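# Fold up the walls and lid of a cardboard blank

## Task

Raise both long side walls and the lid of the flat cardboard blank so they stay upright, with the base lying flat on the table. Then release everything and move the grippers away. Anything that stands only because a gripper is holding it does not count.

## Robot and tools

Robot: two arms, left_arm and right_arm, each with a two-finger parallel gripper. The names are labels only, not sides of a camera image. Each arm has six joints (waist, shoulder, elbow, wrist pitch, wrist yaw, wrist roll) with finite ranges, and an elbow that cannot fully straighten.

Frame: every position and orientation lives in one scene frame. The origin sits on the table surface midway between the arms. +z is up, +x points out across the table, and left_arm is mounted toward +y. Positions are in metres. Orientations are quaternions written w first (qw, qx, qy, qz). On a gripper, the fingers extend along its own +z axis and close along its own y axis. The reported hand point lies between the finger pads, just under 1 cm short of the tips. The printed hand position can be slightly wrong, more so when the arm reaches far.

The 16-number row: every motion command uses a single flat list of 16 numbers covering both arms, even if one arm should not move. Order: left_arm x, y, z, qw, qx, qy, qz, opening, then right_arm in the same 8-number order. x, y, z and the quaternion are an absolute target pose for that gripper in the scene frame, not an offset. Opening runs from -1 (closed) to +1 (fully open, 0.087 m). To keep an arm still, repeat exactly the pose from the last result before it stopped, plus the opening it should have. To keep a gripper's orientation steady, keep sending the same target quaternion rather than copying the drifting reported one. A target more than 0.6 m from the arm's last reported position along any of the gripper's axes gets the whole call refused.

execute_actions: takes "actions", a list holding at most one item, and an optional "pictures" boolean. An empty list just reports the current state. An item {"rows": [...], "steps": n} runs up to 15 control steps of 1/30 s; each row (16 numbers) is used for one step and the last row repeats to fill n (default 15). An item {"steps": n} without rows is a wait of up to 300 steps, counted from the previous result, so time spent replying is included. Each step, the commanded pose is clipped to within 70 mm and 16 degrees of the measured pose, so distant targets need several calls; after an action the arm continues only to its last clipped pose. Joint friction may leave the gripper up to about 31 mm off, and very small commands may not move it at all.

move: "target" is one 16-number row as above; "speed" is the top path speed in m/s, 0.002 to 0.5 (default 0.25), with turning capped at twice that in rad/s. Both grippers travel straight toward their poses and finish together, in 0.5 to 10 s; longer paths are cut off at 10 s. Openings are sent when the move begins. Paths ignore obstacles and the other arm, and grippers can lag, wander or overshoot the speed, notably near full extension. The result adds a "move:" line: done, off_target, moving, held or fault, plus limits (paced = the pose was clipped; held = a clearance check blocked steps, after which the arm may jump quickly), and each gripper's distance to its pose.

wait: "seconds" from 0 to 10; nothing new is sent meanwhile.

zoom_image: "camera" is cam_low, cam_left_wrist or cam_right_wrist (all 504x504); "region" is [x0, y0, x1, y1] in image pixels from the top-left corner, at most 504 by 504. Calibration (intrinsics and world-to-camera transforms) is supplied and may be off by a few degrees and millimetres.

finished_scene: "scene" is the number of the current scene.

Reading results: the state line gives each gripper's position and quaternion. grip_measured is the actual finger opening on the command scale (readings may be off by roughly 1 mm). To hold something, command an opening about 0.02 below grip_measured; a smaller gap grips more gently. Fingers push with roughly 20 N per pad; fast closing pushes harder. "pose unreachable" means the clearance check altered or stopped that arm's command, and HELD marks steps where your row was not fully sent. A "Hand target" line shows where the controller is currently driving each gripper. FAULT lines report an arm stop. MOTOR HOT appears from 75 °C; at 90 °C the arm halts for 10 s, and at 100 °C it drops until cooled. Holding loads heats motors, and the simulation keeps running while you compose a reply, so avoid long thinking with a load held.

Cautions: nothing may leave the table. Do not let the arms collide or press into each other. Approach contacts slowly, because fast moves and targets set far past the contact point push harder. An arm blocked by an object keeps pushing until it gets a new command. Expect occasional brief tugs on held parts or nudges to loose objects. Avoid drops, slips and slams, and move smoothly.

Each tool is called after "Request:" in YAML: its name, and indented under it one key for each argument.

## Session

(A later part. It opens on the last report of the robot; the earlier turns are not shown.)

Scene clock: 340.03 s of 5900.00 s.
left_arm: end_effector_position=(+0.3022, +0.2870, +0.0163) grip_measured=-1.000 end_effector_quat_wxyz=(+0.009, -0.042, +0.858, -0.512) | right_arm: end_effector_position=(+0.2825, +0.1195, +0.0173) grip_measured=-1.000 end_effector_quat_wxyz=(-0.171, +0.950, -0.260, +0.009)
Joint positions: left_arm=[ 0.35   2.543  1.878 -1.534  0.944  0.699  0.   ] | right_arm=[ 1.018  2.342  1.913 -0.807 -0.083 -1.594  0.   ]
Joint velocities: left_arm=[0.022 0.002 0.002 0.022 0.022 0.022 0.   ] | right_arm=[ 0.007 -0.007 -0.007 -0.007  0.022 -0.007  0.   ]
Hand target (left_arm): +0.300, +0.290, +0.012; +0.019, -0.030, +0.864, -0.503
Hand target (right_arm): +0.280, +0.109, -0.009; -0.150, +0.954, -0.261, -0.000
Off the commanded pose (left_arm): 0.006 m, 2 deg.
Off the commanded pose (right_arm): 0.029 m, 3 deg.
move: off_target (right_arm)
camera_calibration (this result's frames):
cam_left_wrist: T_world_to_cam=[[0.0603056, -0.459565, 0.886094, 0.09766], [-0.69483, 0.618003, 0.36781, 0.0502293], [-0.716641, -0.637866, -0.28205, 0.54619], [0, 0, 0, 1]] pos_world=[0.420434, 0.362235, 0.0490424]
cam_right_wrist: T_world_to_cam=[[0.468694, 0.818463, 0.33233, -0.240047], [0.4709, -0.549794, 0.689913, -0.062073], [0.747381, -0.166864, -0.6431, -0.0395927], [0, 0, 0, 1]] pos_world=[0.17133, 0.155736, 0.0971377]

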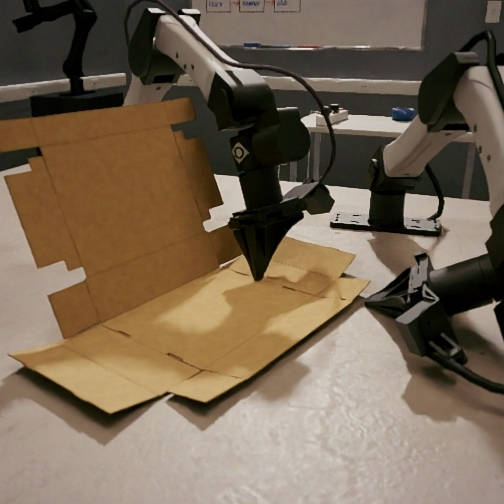

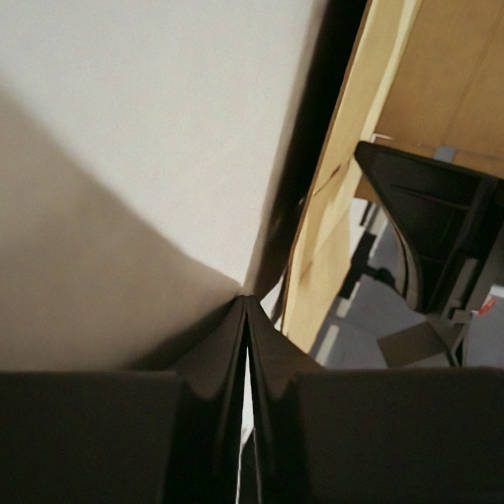

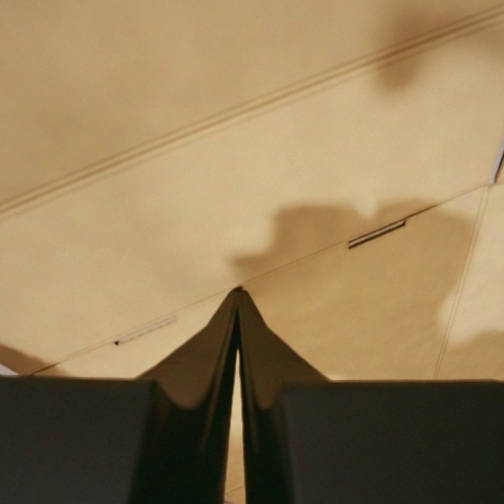

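Request:
move:
  target: [0.40,0.27,0.02,0.04,-0.03,0.87,-0.49,-1,0.33,0.11,0.05,-0.2,0.94,-0.26,0,-1]
  speed: 0.1

Request:
move:
  target: [0.40,0.265,0.01,0.04,-0.03,0.87,-0.49,-1,0.37,0.10,-0.01,-0.22,0.94,-0.26,0,-1]
  speed: 0.05

Request:
move:
  target: [0.39,0.205,0.012,0.04,-0.03,0.87,-0.49,-1,0.37,0.10,-0.01,-0.22,0.94,-0.26,0,-1]
  speed: 0.05

Request:
move:
  target: [0.39,0.19,0.055,0.04,-0.03,0.87,-0.49,-1,0.37,0.10,-0.01,-0.22,0.94,-0.26,0,-1]
  speed: 0.05

Scene clock: 350.47 s of 5900.00 s.
left_arm: end_effector_position=(+0.3974, +0.2722, +0.0209) grip_measured=-1.000 end_effector_quat_wxyz=(+0.054, -0.030, +0.872, -0.485) | right_arm: end_effector_position=(+0.3256, +0.1080, +0.0532) grip_measured=-1.000 end_effector_quat_wxyz=(-0.202, +0.943, -0.263, +0.003)
Joint positions: left_arm=[ 0.237  2.77   2.435 -1.564  0.984  0.464  0.   ] | right_arm=[ 0.92   2.34   2.036 -0.886 -0.148 -1.668  0.   ]
Joint velocities: left_arm=[-0.007 -0.002 -0.007 -0.022 -0.022  0.022  0.   ] | right_arm=[-0.012  0.002  0.007  0.007 -0.022  0.007  0.   ]
Hand target (left_arm): +0.399, +0.268, +0.022; +0.048, -0.033, +0.871, -0.488
Hand target (right_arm): +0.330, +0.109, +0.050; -0.202, +0.944, -0.261, +0.000
Off the commanded pose (left_arm): 0.003 m, 2 deg.
Off the commanded pose (right_arm): 0.006 m, 0 deg.
joint sent to its limit (left arm) — the command would take joint 4 (wrist pitch) past its lower limit, so that joint was sent only as far as its limit.
After step 90, 5.93 s passed at rest.
move: done
camera_calibration (this result's frames):
cam_left_wrist: T_world_to_cam=[[-0.00443136, -0.516557, 0.856241, 0.122957], [-0.740565, 0.577075, 0.344308, 0.153738], [-0.671971, -0.632576, -0.385101, 0.589231], [0, 0, 0, 1]] pos_world=[0.510344, 0.347529, 0.0686996]
cam_right_wrist: T_world_to_cam=[[0.472659, 0.79215, 0.386124, -0.264163], [0.465182, -0.596415, 0.654136, -0.104619], [0.748464, -0.129565, -0.650395, -0.0546051], [0, 0, 0, 1]] pos_world=[0.214396, 0.139785, 0.13492]

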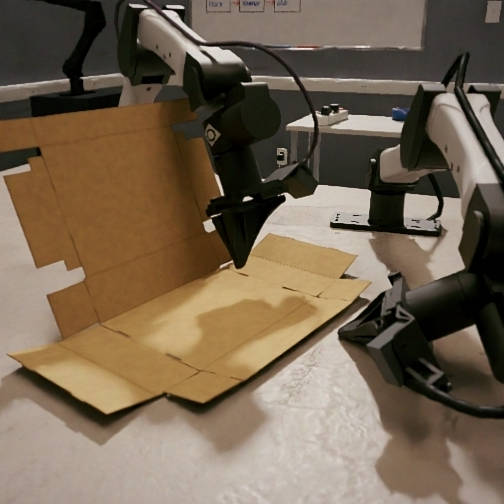

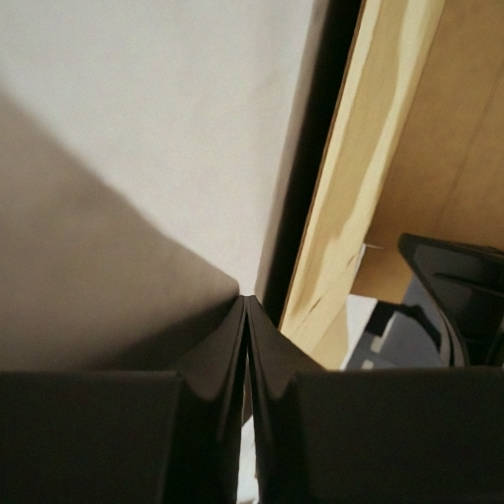

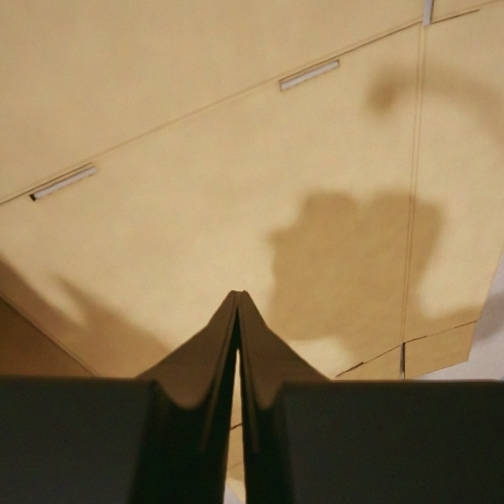

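Scene clock: 352.37 s of 5900.00 s.
left_arm: end_effector_position=(+0.3985, +0.2709, +0.0198) grip_measured=-1.000 end_effector_quat_wxyz=(+0.049, -0.038, +0.869, -0.492) | right_arm: end_effector_position=(+0.3680, +0.1113, +0.0201) grip_measured=-1.000 end_effector_quat_wxyz=(-0.243, +0.937, -0.252, +0.008)
Joint positions: left_arm=[ 0.237  2.792  2.462 -1.581  0.997  0.454  0.   ] | right_arm=[ 0.849  2.421  2.015 -0.714 -0.204 -1.737  0.   ]
Joint velocities: left_arm=[-0.002 -0.027  0.002 -0.037  0.007 -0.051  0.   ] | right_arm=[ 0.002  0.002  0.007 -0.037  0.022 -0.022  0.   ]
Hand target (left_arm): +0.400, +0.265, +0.010; +0.042, -0.031, +0.870, -0.490
Hand target (right_arm): +0.369, +0.099, -0.009; -0.220, +0.940, -0.260, +0.000
Off the commanded pose (left_arm): 0.012 m, 1 deg.
Off the commanded pose (right_arm): 0.032 m, 3 deg.
joint sent to its limit (left arm) — the command would take joint 4 (wrist pitch) past its lower limit, so that joint was sent only as far as its limit.
move: off_target (left_arm, right_arm)
camera_calibration (this result's frames):
cam_left_wrist: T_world_to_cam=[[0.0141464, -0.50239, 0.864525, 0.111824], [-0.740243, 0.57598, 0.346825, 0.155754], [-0.672191, -0.644865, -0.363743, 0.591718], [0, 0, 0, 1]] pos_world=[0.511461, 0.348047, 0.064539]
cam_right_wrist: T_world_to_cam=[[0.447071, 0.765691, 0.462434, -0.26319], [0.451316, -0.639435, 0.622444, -0.0901787], [0.772296, -0.0695727, -0.631441, -0.123284], [0, 0, 0, 1]] pos_world=[0.253576, 0.135281, 0.0999923]

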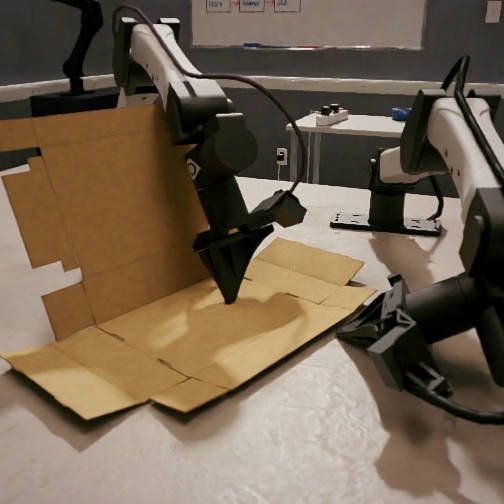

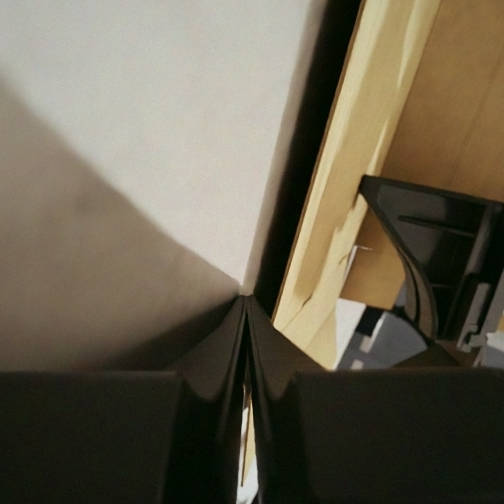

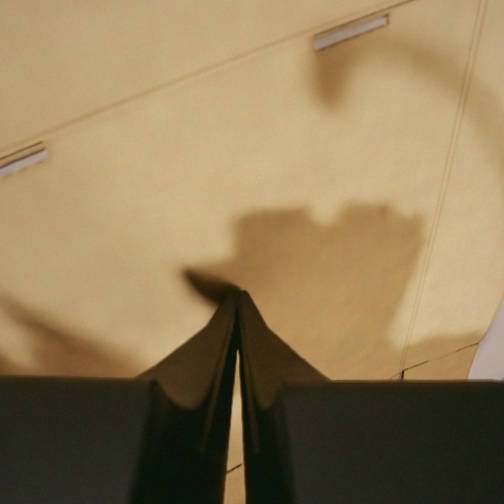

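Scene clock: 354.00 s of 5900.00 s.
left_arm: end_effector_position=(+0.3907, +0.2209, +0.0190) grip_measured=-1.000 end_effector_quat_wxyz=(+0.044, -0.045, +0.866, -0.496) | right_arm: end_effector_position=(+0.3680, +0.1113, +0.0201) grip_measured=-1.000 end_effector_quat_wxyz=(-0.243, +0.937, -0.252, +0.008)
Joint positions: left_arm=[ 0.145  2.595  2.075 -1.261  1.029  0.28   0.   ] | right_arm=[ 0.849  2.421  2.015 -0.714 -0.204 -1.737  0.   ]
Joint velocities: left_arm=[ 0.002  0.002 -0.017 -0.037 -0.066 -0.022  0.   ] | right_arm=[-0.007  0.007  0.002  0.051 -0.007 -0.022  0.   ]
Hand target (left_arm): +0.389, +0.205, +0.012; +0.038, -0.029, +0.869, -0.492
Hand target (right_arm): +0.369, +0.099, -0.009; -0.220, +0.940, -0.260, -0.000
Off the commanded pose (left_arm): 0.017 m, 2 deg.
Off the commanded pose (right_arm): 0.032 m, 3 deg.
move: off_target (left_arm, right_arm)
camera_calibration (this result's frames):
cam_left_wrist: T_world_to_cam=[[0.0303809, -0.492582, 0.869735, 0.0788902], [-0.738499, 0.575307, 0.351627, 0.178392], [-0.67357, -0.652981, -0.346293, 0.555945], [0, 0, 0, 1]] pos_world=[0.503813, 0.299252, 0.0611791]
cam_right_wrist: T_world_to_cam=[[0.447071, 0.765691, 0.462434, -0.26319], [0.451316, -0.639435, 0.622444, -0.0901787], [0.772296, -0.0695727, -0.631441, -0.123284], [0, 0, 0, 1]] pos_world=[0.253576, 0.135281, 0.0999923]

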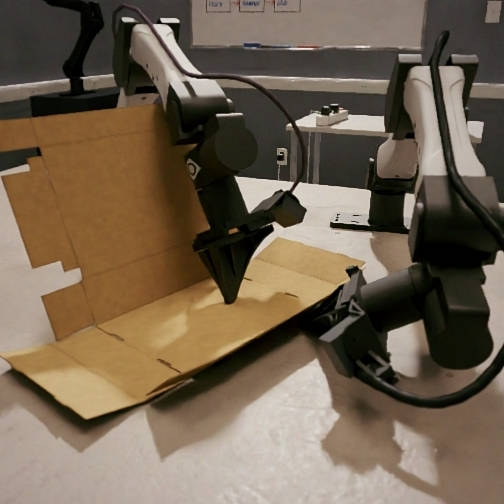

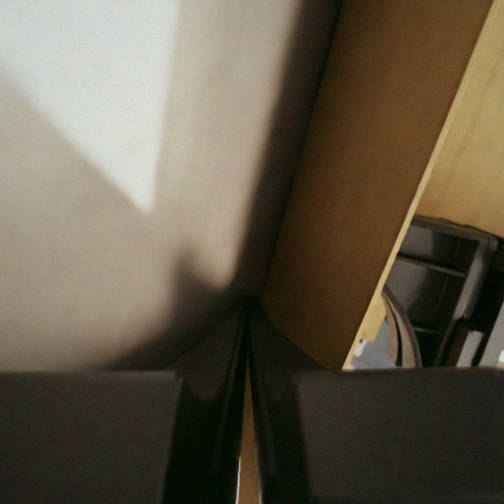

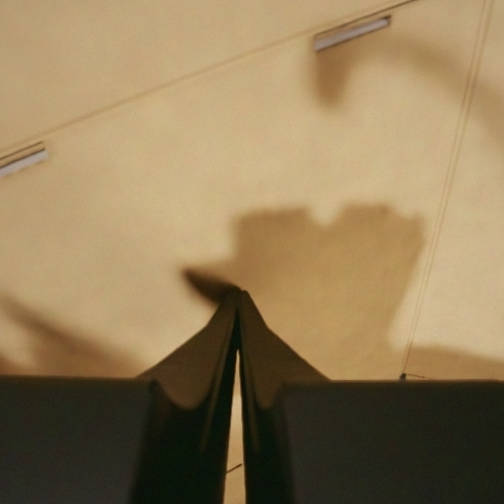

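Scene clock: 355.23 s of 5900.00 s.
left_arm: end_effector_position=(+0.3954, +0.2112, +0.0323) grip_measured=-1.000 end_effector_quat_wxyz=(+0.052, -0.024, +0.884, -0.465) | right_arm: end_effector_position=(+0.3726, +0.1083, +0.0206) grip_measured=-1.000 end_effector_quat_wxyz=(-0.242, +0.936, -0.256, +0.015)
Joint positions: left_arm=[ 0.106  2.539  2.075 -1.235  0.968  0.239  0.   ] | right_arm=[ 0.843  2.421  2.015 -0.71  -0.193 -1.737  0.   ]
Joint velocities: left_arm=[-0.012 -0.022  0.002 -0.007  0.022 -0.037  0.   ] | right_arm=[-0.007 -0.022  0.002 -0.022  0.051 -0.007  0.   ]
Hand target (left_arm): +0.389, +0.191, +0.054; +0.038, -0.029, +0.870, -0.491
Hand target (right_arm): +0.369, +0.100, -0.009; -0.220, +0.940, -0.260, -0.000
Off the commanded pose (left_arm): 0.032 m, 4 deg.
Off the commanded pose (right_arm): 0.032 m, 3 deg.
move: off_target (left_arm, right_arm)
camera_calibration (this result's frames):
cam_left_wrist: T_world_to_cam=[[-0.0106235, -0.555549, 0.831416, 0.0931556], [-0.734315, 0.568701, 0.370621, 0.181946], [-0.678725, -0.606584, -0.41399, 0.551835], [0, 0, 0, 1]] pos_world=[0.50914, 0.283014, 0.0835701]
cam_right_wrist: T_world_to_cam=[[0.450561, 0.762801, 0.46382, -0.264112], [0.438086, -0.641604, 0.629623, -0.0894808], [0.777866, -0.0804905, -0.623254, -0.127733], [0, 0, 0, 1]] pos_world=[0.257558, 0.133773, 0.0992298]

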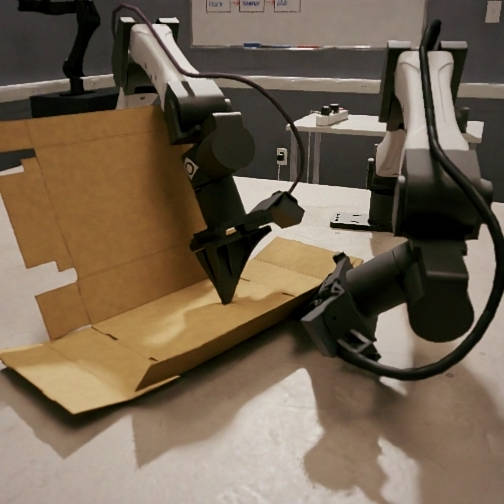

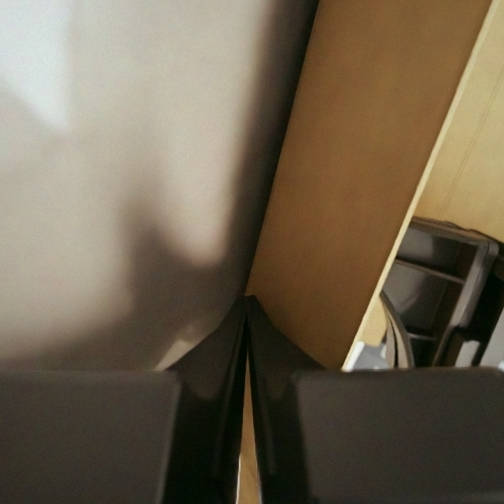

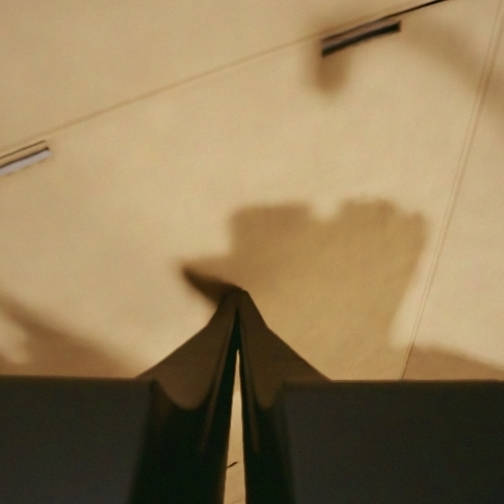

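Tip stuck too low on the wall; back off a bit while rising.

Request:
move:
  target: [0.40,0.235,0.055,0.04,-0.03,0.87,-0.49,-1,0.37,0.10,-0.01,-0.22,0.94,-0.26,0,-1]
  speed: 0.05

Request:
move:
  target: [0.39,0.16,0.055,0.04,-0.03,0.87,-0.49,-1,0.37,0.10,-0.01,-0.22,0.94,-0.26,0,-1]
  speed: 0.04

Scene clock: 361.27 s of 5900.00 s.
left_arm: end_effector_position=(+0.4033, +0.2364, +0.0459) grip_measured=-1.000 end_effector_quat_wxyz=(+0.052, -0.022, +0.878, -0.475) | right_arm: end_effector_position=(+0.3725, +0.1087, +0.0217) grip_measured=-1.000 end_effector_quat_wxyz=(-0.244, +0.935, -0.256, +0.014)
Joint positions: left_arm=[ 0.158  2.654  2.331 -1.464  0.982  0.341  0.   ] | right_arm=[ 0.843  2.42   2.015 -0.71  -0.194 -1.737  0.   ]
Joint velocities: left_arm=[ 0.002  0.012  0.012 -0.051  0.066 -0.007  0.   ] | right_arm=[ 0.007 -0.012 -0.012 -0.022  0.037 -0.007  0.   ]
Hand target (left_arm): +0.400, +0.235, +0.055; +0.043, -0.032, +0.871, -0.489
Hand target (right_arm): +0.369, +0.099, -0.009; -0.220, +0.940, -0.260, -0.000
Off the commanded pose (left_arm): 0.010 m, 3 deg.
Off the commanded pose (right_arm): 0.033 m, 3 deg.
After step 90, 1.87 s passed at rest.
move: off_target (left_arm, right_arm)
camera_calibration (this result's frames):
cam_left_wrist: T_world_to_cam=[[-0.0140171, -0.535785, 0.844238, 0.0920031], [-0.733303, 0.579498, 0.355596, 0.166075], [-0.679757, -0.614098, -0.401016, 0.579724], [0, 0, 0, 1]] pos_world=[0.517145, 0.309061, 0.0957506]
cam_right_wrist: T_world_to_cam=[[0.449784, 0.761857, 0.466121, -0.264582], [0.438439, -0.643024, 0.627926, -0.0898144], [0.778117, -0.0780656, -0.62325, -0.127307], [0, 0, 0, 1]] pos_world=[0.257443, 0.133882, 0.10038]

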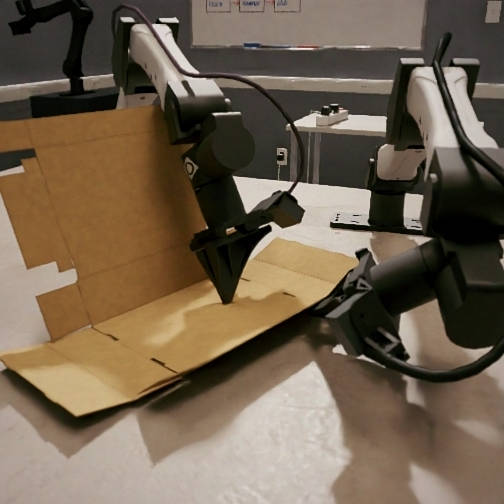

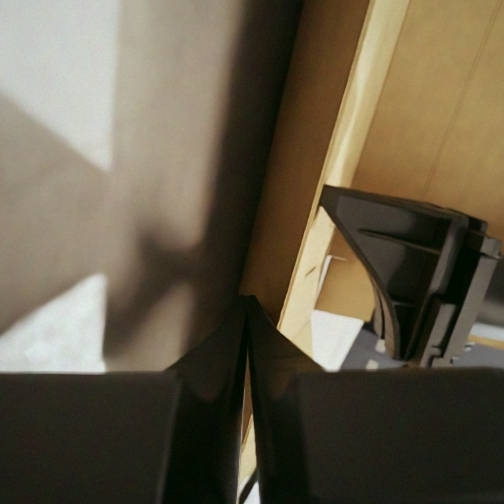

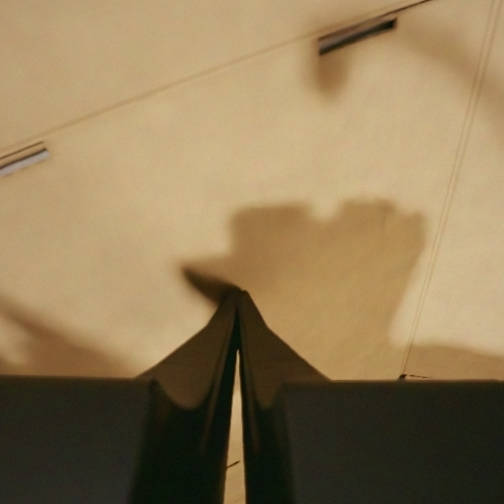

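Scene clock: 363.53 s of 5900.00 s.
left_arm: end_effector_position=(+0.3942, +0.1813, +0.0401) grip_measured=-1.000 end_effector_quat_wxyz=(+0.048, -0.033, +0.880, -0.472) | right_arm: end_effector_position=(+0.3760, +0.1032, +0.0196) grip_measured=-1.000 end_effector_quat_wxyz=(-0.237, +0.936, -0.261, +0.020)
Joint positions: left_arm=[ 0.049  2.471  1.971 -1.117  0.988  0.118  0.   ] | right_arm=[ 0.837  2.422  2.015 -0.716 -0.179 -1.737  0.   ]
Joint velocities: left_arm=[-0.012 -0.012 -0.017 -0.022 -0.037 -0.095  0.   ] | right_arm=[ 0.007 -0.022 -0.002  0.051  0.051 -0.007  0.   ]
Hand target (left_arm): +0.389, +0.161, +0.054; +0.038, -0.029, +0.870, -0.491
Hand target (right_arm): +0.369, +0.099, -0.009; -0.220, +0.940, -0.261, -0.000
Off the commanded pose (left_arm): 0.026 m, 3 deg.
Off the commanded pose (right_arm): 0.030 m, 3 deg.
move: off_target (left_arm, right_arm)
camera_calibration (this result's frames):
cam_left_wrist: T_world_to_cam=[[0.00906006, -0.54108, 0.840923, 0.0592524], [-0.734992, 0.566601, 0.37249, 0.195729], [-0.678015, -0.621446, -0.392556, 0.537695], [0, 0, 0, 1]] pos_world=[0.507887, 0.255309, 0.0883415]
cam_right_wrist: T_world_to_cam=[[0.457522, 0.763207, 0.456277, -0.263862], [0.427503, -0.638736, 0.639733, -0.0901508], [0.779689, -0.0976327, -0.618509, -0.130424], [0, 0, 0, 1]] pos_world=[0.260953, 0.131065, 0.0973977]

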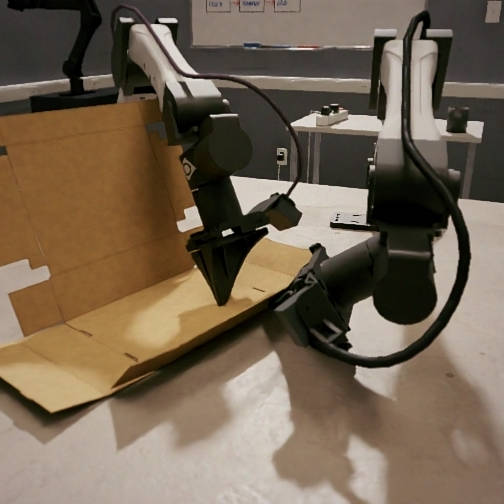

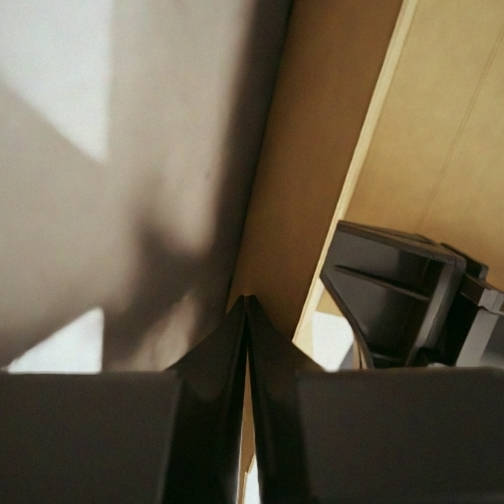

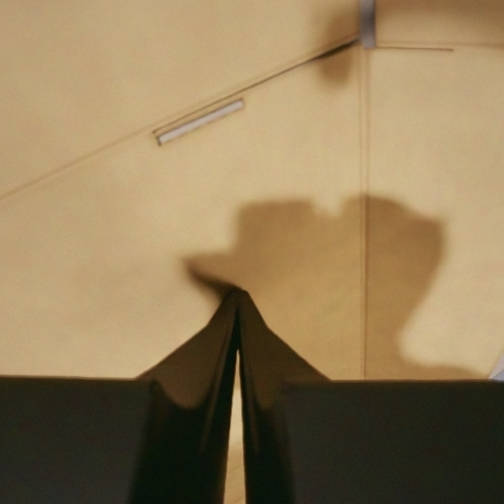

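Request:
move:
  target: [0.39,0.175,0.075,0.04,-0.03,0.85,-0.52,-1,0.37,0.10,-0.02,-0.22,0.94,-0.26,0,-1]
  speed: 0.04

Request:
move:
  target: [0.385,0.135,0.07,0.04,-0.03,0.85,-0.52,-1,0.37,0.10,-0.02,-0.22,0.94,-0.26,0,-1]
  speed: 0.03

Scene clock: 370.40 s of 5900.00 s.
left_arm: end_effector_position=(+0.3947, +0.1839, +0.0478) grip_measured=-1.000 end_effector_quat_wxyz=(+0.059, -0.018, +0.873, -0.484) | right_arm: end_effector_position=(+0.3783, +0.1065, +0.0217) grip_measured=-1.000 end_effector_quat_wxyz=(-0.245, +0.934, -0.259, +0.022)
Joint positions: left_arm=[ 0.059  2.471  1.99  -1.148  1.017  0.169  0.   ] | right_arm=[ 0.837  2.422  2.015 -0.698 -0.183 -1.737  0.   ]
Joint velocities: left_arm=[-0.002 -0.007  0.002  0.022 -0.007  0.007  0.   ] | right_arm=[-0.002 -0.002  0.002 -0.051 -0.095  0.066  0.   ]
Hand target (left_arm): +0.390, +0.176, +0.074; +0.045, -0.034, +0.853, -0.519
Hand target (right_arm): +0.369, +0.099, -0.018; -0.220, +0.940, -0.261, -0.000
Off the commanded pose (left_arm): 0.029 m, 6 deg.
Off the commanded pose (right_arm): 0.043 m, 4 deg.
After step 90, 2.17 s passed at rest.
move: off_target (left_arm, right_arm)
camera_calibration (this result's frames):
cam_left_wrist: T_world_to_cam=[[-0.0289679, -0.519974, 0.853691, 0.064658], [-0.73817, 0.586992, 0.332483, 0.191185], [-0.673992, -0.620538, -0.400833, 0.541257], [0, 0, 0, 1]] pos_world=[0.507803, 0.257266, 0.0981899]
cam_right_wrist: T_world_to_cam=[[0.451852, 0.75697, 0.472045, -0.26589], [0.422275, -0.647597, 0.634272, -0.0872676], [0.78582, -0.0872644, -0.612268, -0.13415], [0, 0, 0, 1]] pos_world=[0.262412, 0.13305, 0.0987278]

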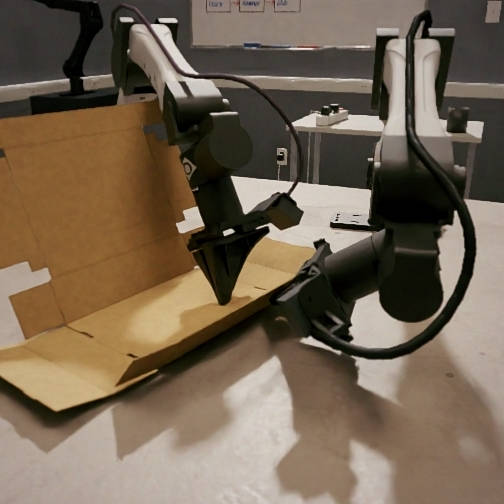

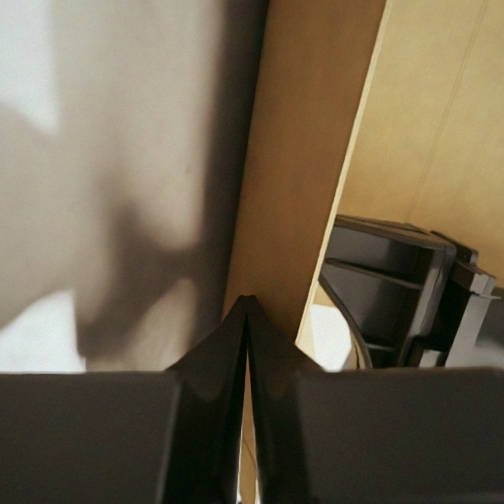

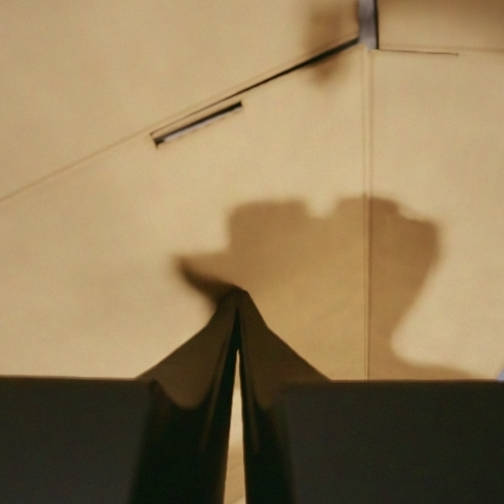

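Scene clock: 372.47 s of 5900.00 s.
left_arm: end_effector_position=(+0.3915, +0.1609, +0.0435) grip_measured=-1.000 end_effector_quat_wxyz=(+0.050, -0.032, +0.872, -0.486) | right_arm: end_effector_position=(+0.3809, +0.1010, +0.0200) grip_measured=-1.000 end_effector_quat_wxyz=(-0.238, +0.934, -0.264, +0.030)
Joint positions: left_arm=[ 0.013  2.428  1.888 -1.019  1.02   0.053  0.   ] | right_arm=[ 0.833  2.421  2.008 -0.7   -0.162 -1.737  0.   ]
Joint velocities: left_arm=[-0.002 -0.007 -0.017  0.022 -0.037 -0.081  0.   ] | right_arm=[-0.002 -0.022  0.002  0.022  0.007 -0.007  0.   ]
Hand target (left_arm): +0.384, +0.136, +0.069; +0.037, -0.029, +0.852, -0.521
Hand target (right_arm): +0.369, +0.099, -0.018; -0.220, +0.940, -0.261, -0.000
Off the commanded pose (left_arm): 0.038 m, 5 deg.
Off the commanded pose (right_arm): 0.042 m, 4 deg.
move: off_target (left_arm, right_arm)
camera_calibration (this result's frames):
cam_left_wrist: T_world_to_cam=[[0.00251435, -0.51502, 0.857175, 0.0430378], [-0.737086, 0.578323, 0.349638, 0.204004], [-0.675794, -0.63269, -0.37816, 0.524788], [0, 0, 0, 1]] pos_world=[0.504909, 0.236213, 0.0902352]
cam_right_wrist: T_world_to_cam=[[0.457333, 0.759469, 0.462658, -0.26432], [0.408527, -0.641529, 0.649266, -0.0865876], [0.789906, -0.107922, -0.603656, -0.137399], [0, 0, 0, 1]] pos_world=[0.264788, 0.130366, 0.0955667]

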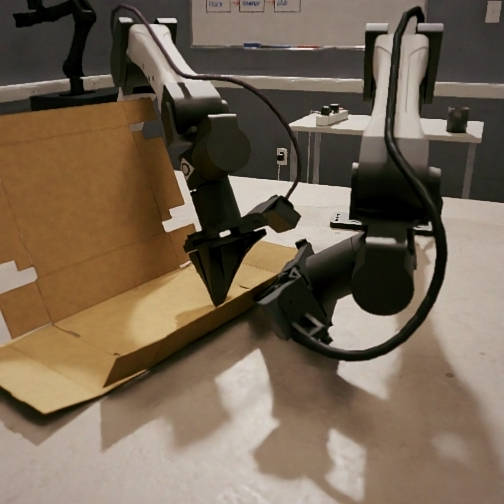

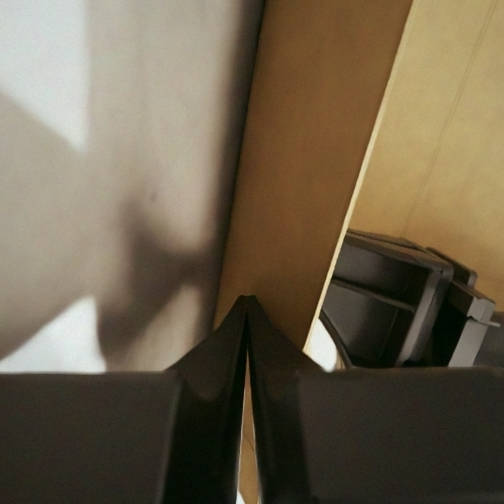

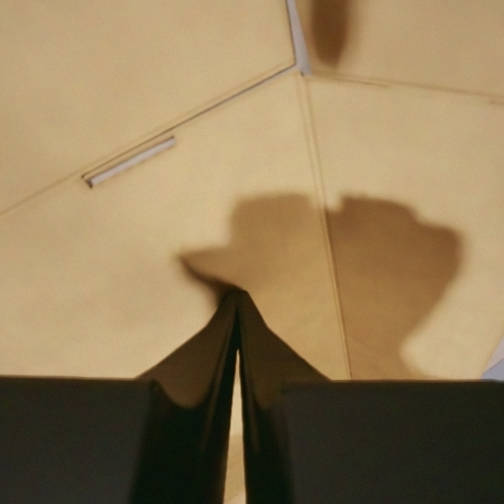

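Request:
move:
  target: [0.42,0.24,0.03,0.04,-0.03,0.87,-0.49,-0.3,0.37,0.10,-0.01,-0.22,0.94,-0.26,0,-1]
  speed: 0.06

Request:
move:
  target: [0.42,0.15,0.03,0.04,-0.03,0.87,-0.49,-0.3,0.37,0.10,-0.01,-0.22,0.94,-0.26,0,-1]
  speed: 0.05

Scene clock: 382.23 s of 5900.00 s.
left_arm: end_effector_position=(+0.4238, +0.2322, +0.0348) grip_measured=-0.300 end_effector_quat_wxyz=(+0.051, -0.032, +0.868, -0.494) | right_arm: end_effector_position=(+0.3821, +0.1034, +0.0197) grip_measured=-1.000 end_effector_quat_wxyz=(-0.243, +0.933, -0.262, +0.030)
Joint positions: left_arm=[ 0.148  2.822  2.59  -1.551  1.025  0.312  0.031] | right_arm=[ 0.833  2.424  2.008 -0.688 -0.167 -1.739  0.   ]
Joint velocities: left_arm=[ 0.002  0.007  0.037 -0.081 -0.022  0.051  0.   ] | right_arm=[-0.017  0.012 -0.017 -0.037 -0.037  0.037  0.   ]
Hand target (left_arm): +0.421, +0.240, +0.031; +0.046, -0.034, +0.871, -0.488
Hand target (right_arm): +0.370, +0.100, -0.009; -0.220, +0.940, -0.261, +0.000
Off the commanded pose (left_arm): 0.010 m, 1 deg.
Off the commanded pose (right_arm): 0.032 m, 4 deg.
joint sent to its limit (left arm) — the command would take joint 4 (wrist pitch) past its lower limit, so that joint was sent only as far as its limit.
After step 90, 5.03 s passed at rest.
move: off_target (right_arm)
camera_calibration (this result's frames):
cam_left_wrist: T_world_to_cam=[[0.00221377, -0.498714, 0.866764, 0.0831866], [-0.738401, 0.583697, 0.33773, 0.18929], [-0.674358, -0.640767, -0.366958, 0.589289], [0, 0, 0, 1]] pos_world=[0.53698, 0.308595, 0.0802124]
cam_right_wrist: T_world_to_cam=[[0.453175, 0.756483, 0.471557, -0.264792], [0.408447, -0.646409, 0.644459, -0.0847428], [0.79234, -0.0994469, -0.601919, -0.140103], [0, 0, 0, 1]] pos_world=[0.26562, 0.131599, 0.095147]

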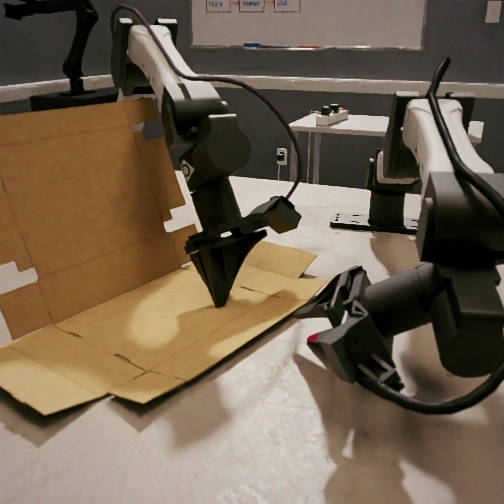

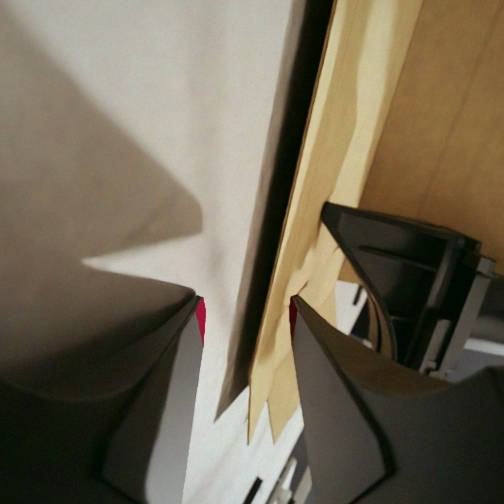

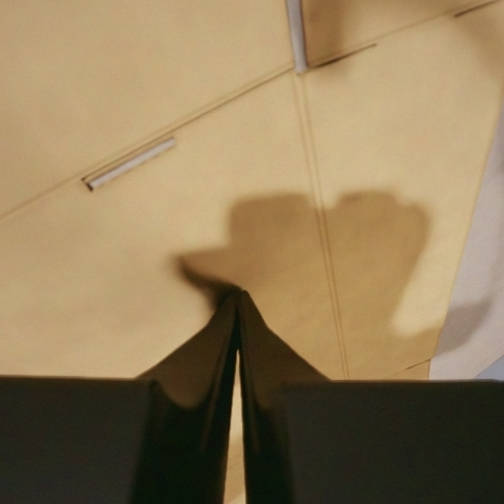

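Scene clock: 384.23 s of 5900.00 s.
left_arm: end_effector_position=(+0.4186, +0.1602, +0.0341) grip_measured=-0.300 end_effector_quat_wxyz=(+0.033, -0.043, +0.866, -0.497) | right_arm: end_effector_position=(+0.3822, +0.1034, +0.0198) grip_measured=-1.000 end_effector_quat_wxyz=(-0.243, +0.933, -0.262, +0.030)
Joint positions: left_arm=[ 0.008  2.603  2.156 -1.146  1.043  0.042  0.031] | right_arm=[ 0.833  2.424  2.008 -0.687 -0.167 -1.739  0.   ]
Joint velocities: left_arm=[ 0.007  0.012 -0.007 -0.051  0.007 -0.007 -0.001] | right_arm=[-0.002 -0.002 -0.012 -0.081 -0.007 -0.051  0.   ]
Hand target (left_arm): +0.419, +0.150, +0.030; +0.038, -0.029, +0.869, -0.492
Hand target (right_arm): +0.370, +0.100, -0.009; -0.220, +0.940, -0.261, +0.000
Off the commanded pose (left_arm): 0.011 m, 2 deg.
Off the commanded pose (right_arm): 0.032 m, 4 deg.
move: off_target (left_arm, right_arm)
camera_calibration (this result's frames):
cam_left_wrist: T_world_to_cam=[[0.0380412, -0.490548, 0.870584, 0.0314624], [-0.723872, 0.587073, 0.362429, 0.22027], [-0.688885, -0.643978, -0.332761, 0.544821], [0, 0, 0, 1]] pos_world=[0.53357, 0.236972, 0.0740723]
cam_right_wrist: T_world_to_cam=[[0.453052, 0.756352, 0.471885, -0.264833], [0.408278, -0.646587, 0.644386, -0.0846719], [0.792498, -0.0992798, -0.60174, -0.140197], [0, 0, 0, 1]] pos_world=[0.265658, 0.131641, 0.0951705]

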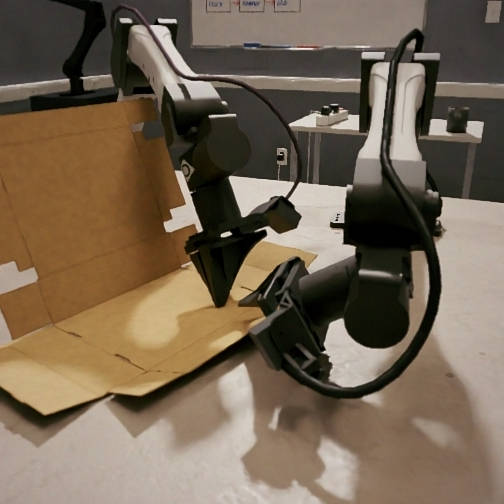

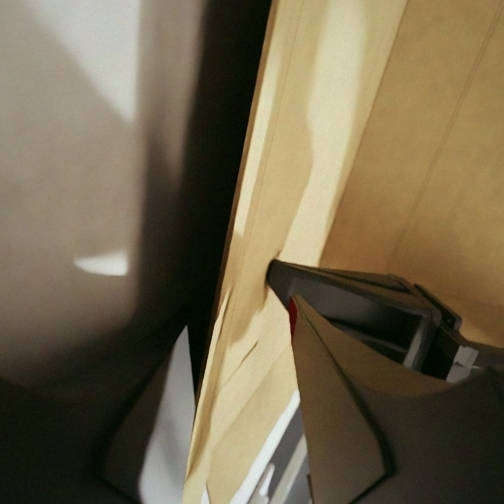

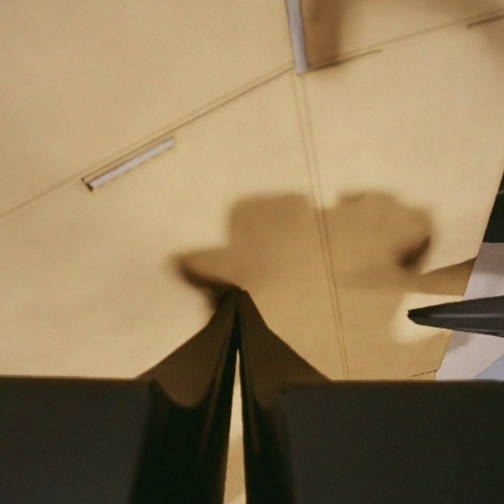

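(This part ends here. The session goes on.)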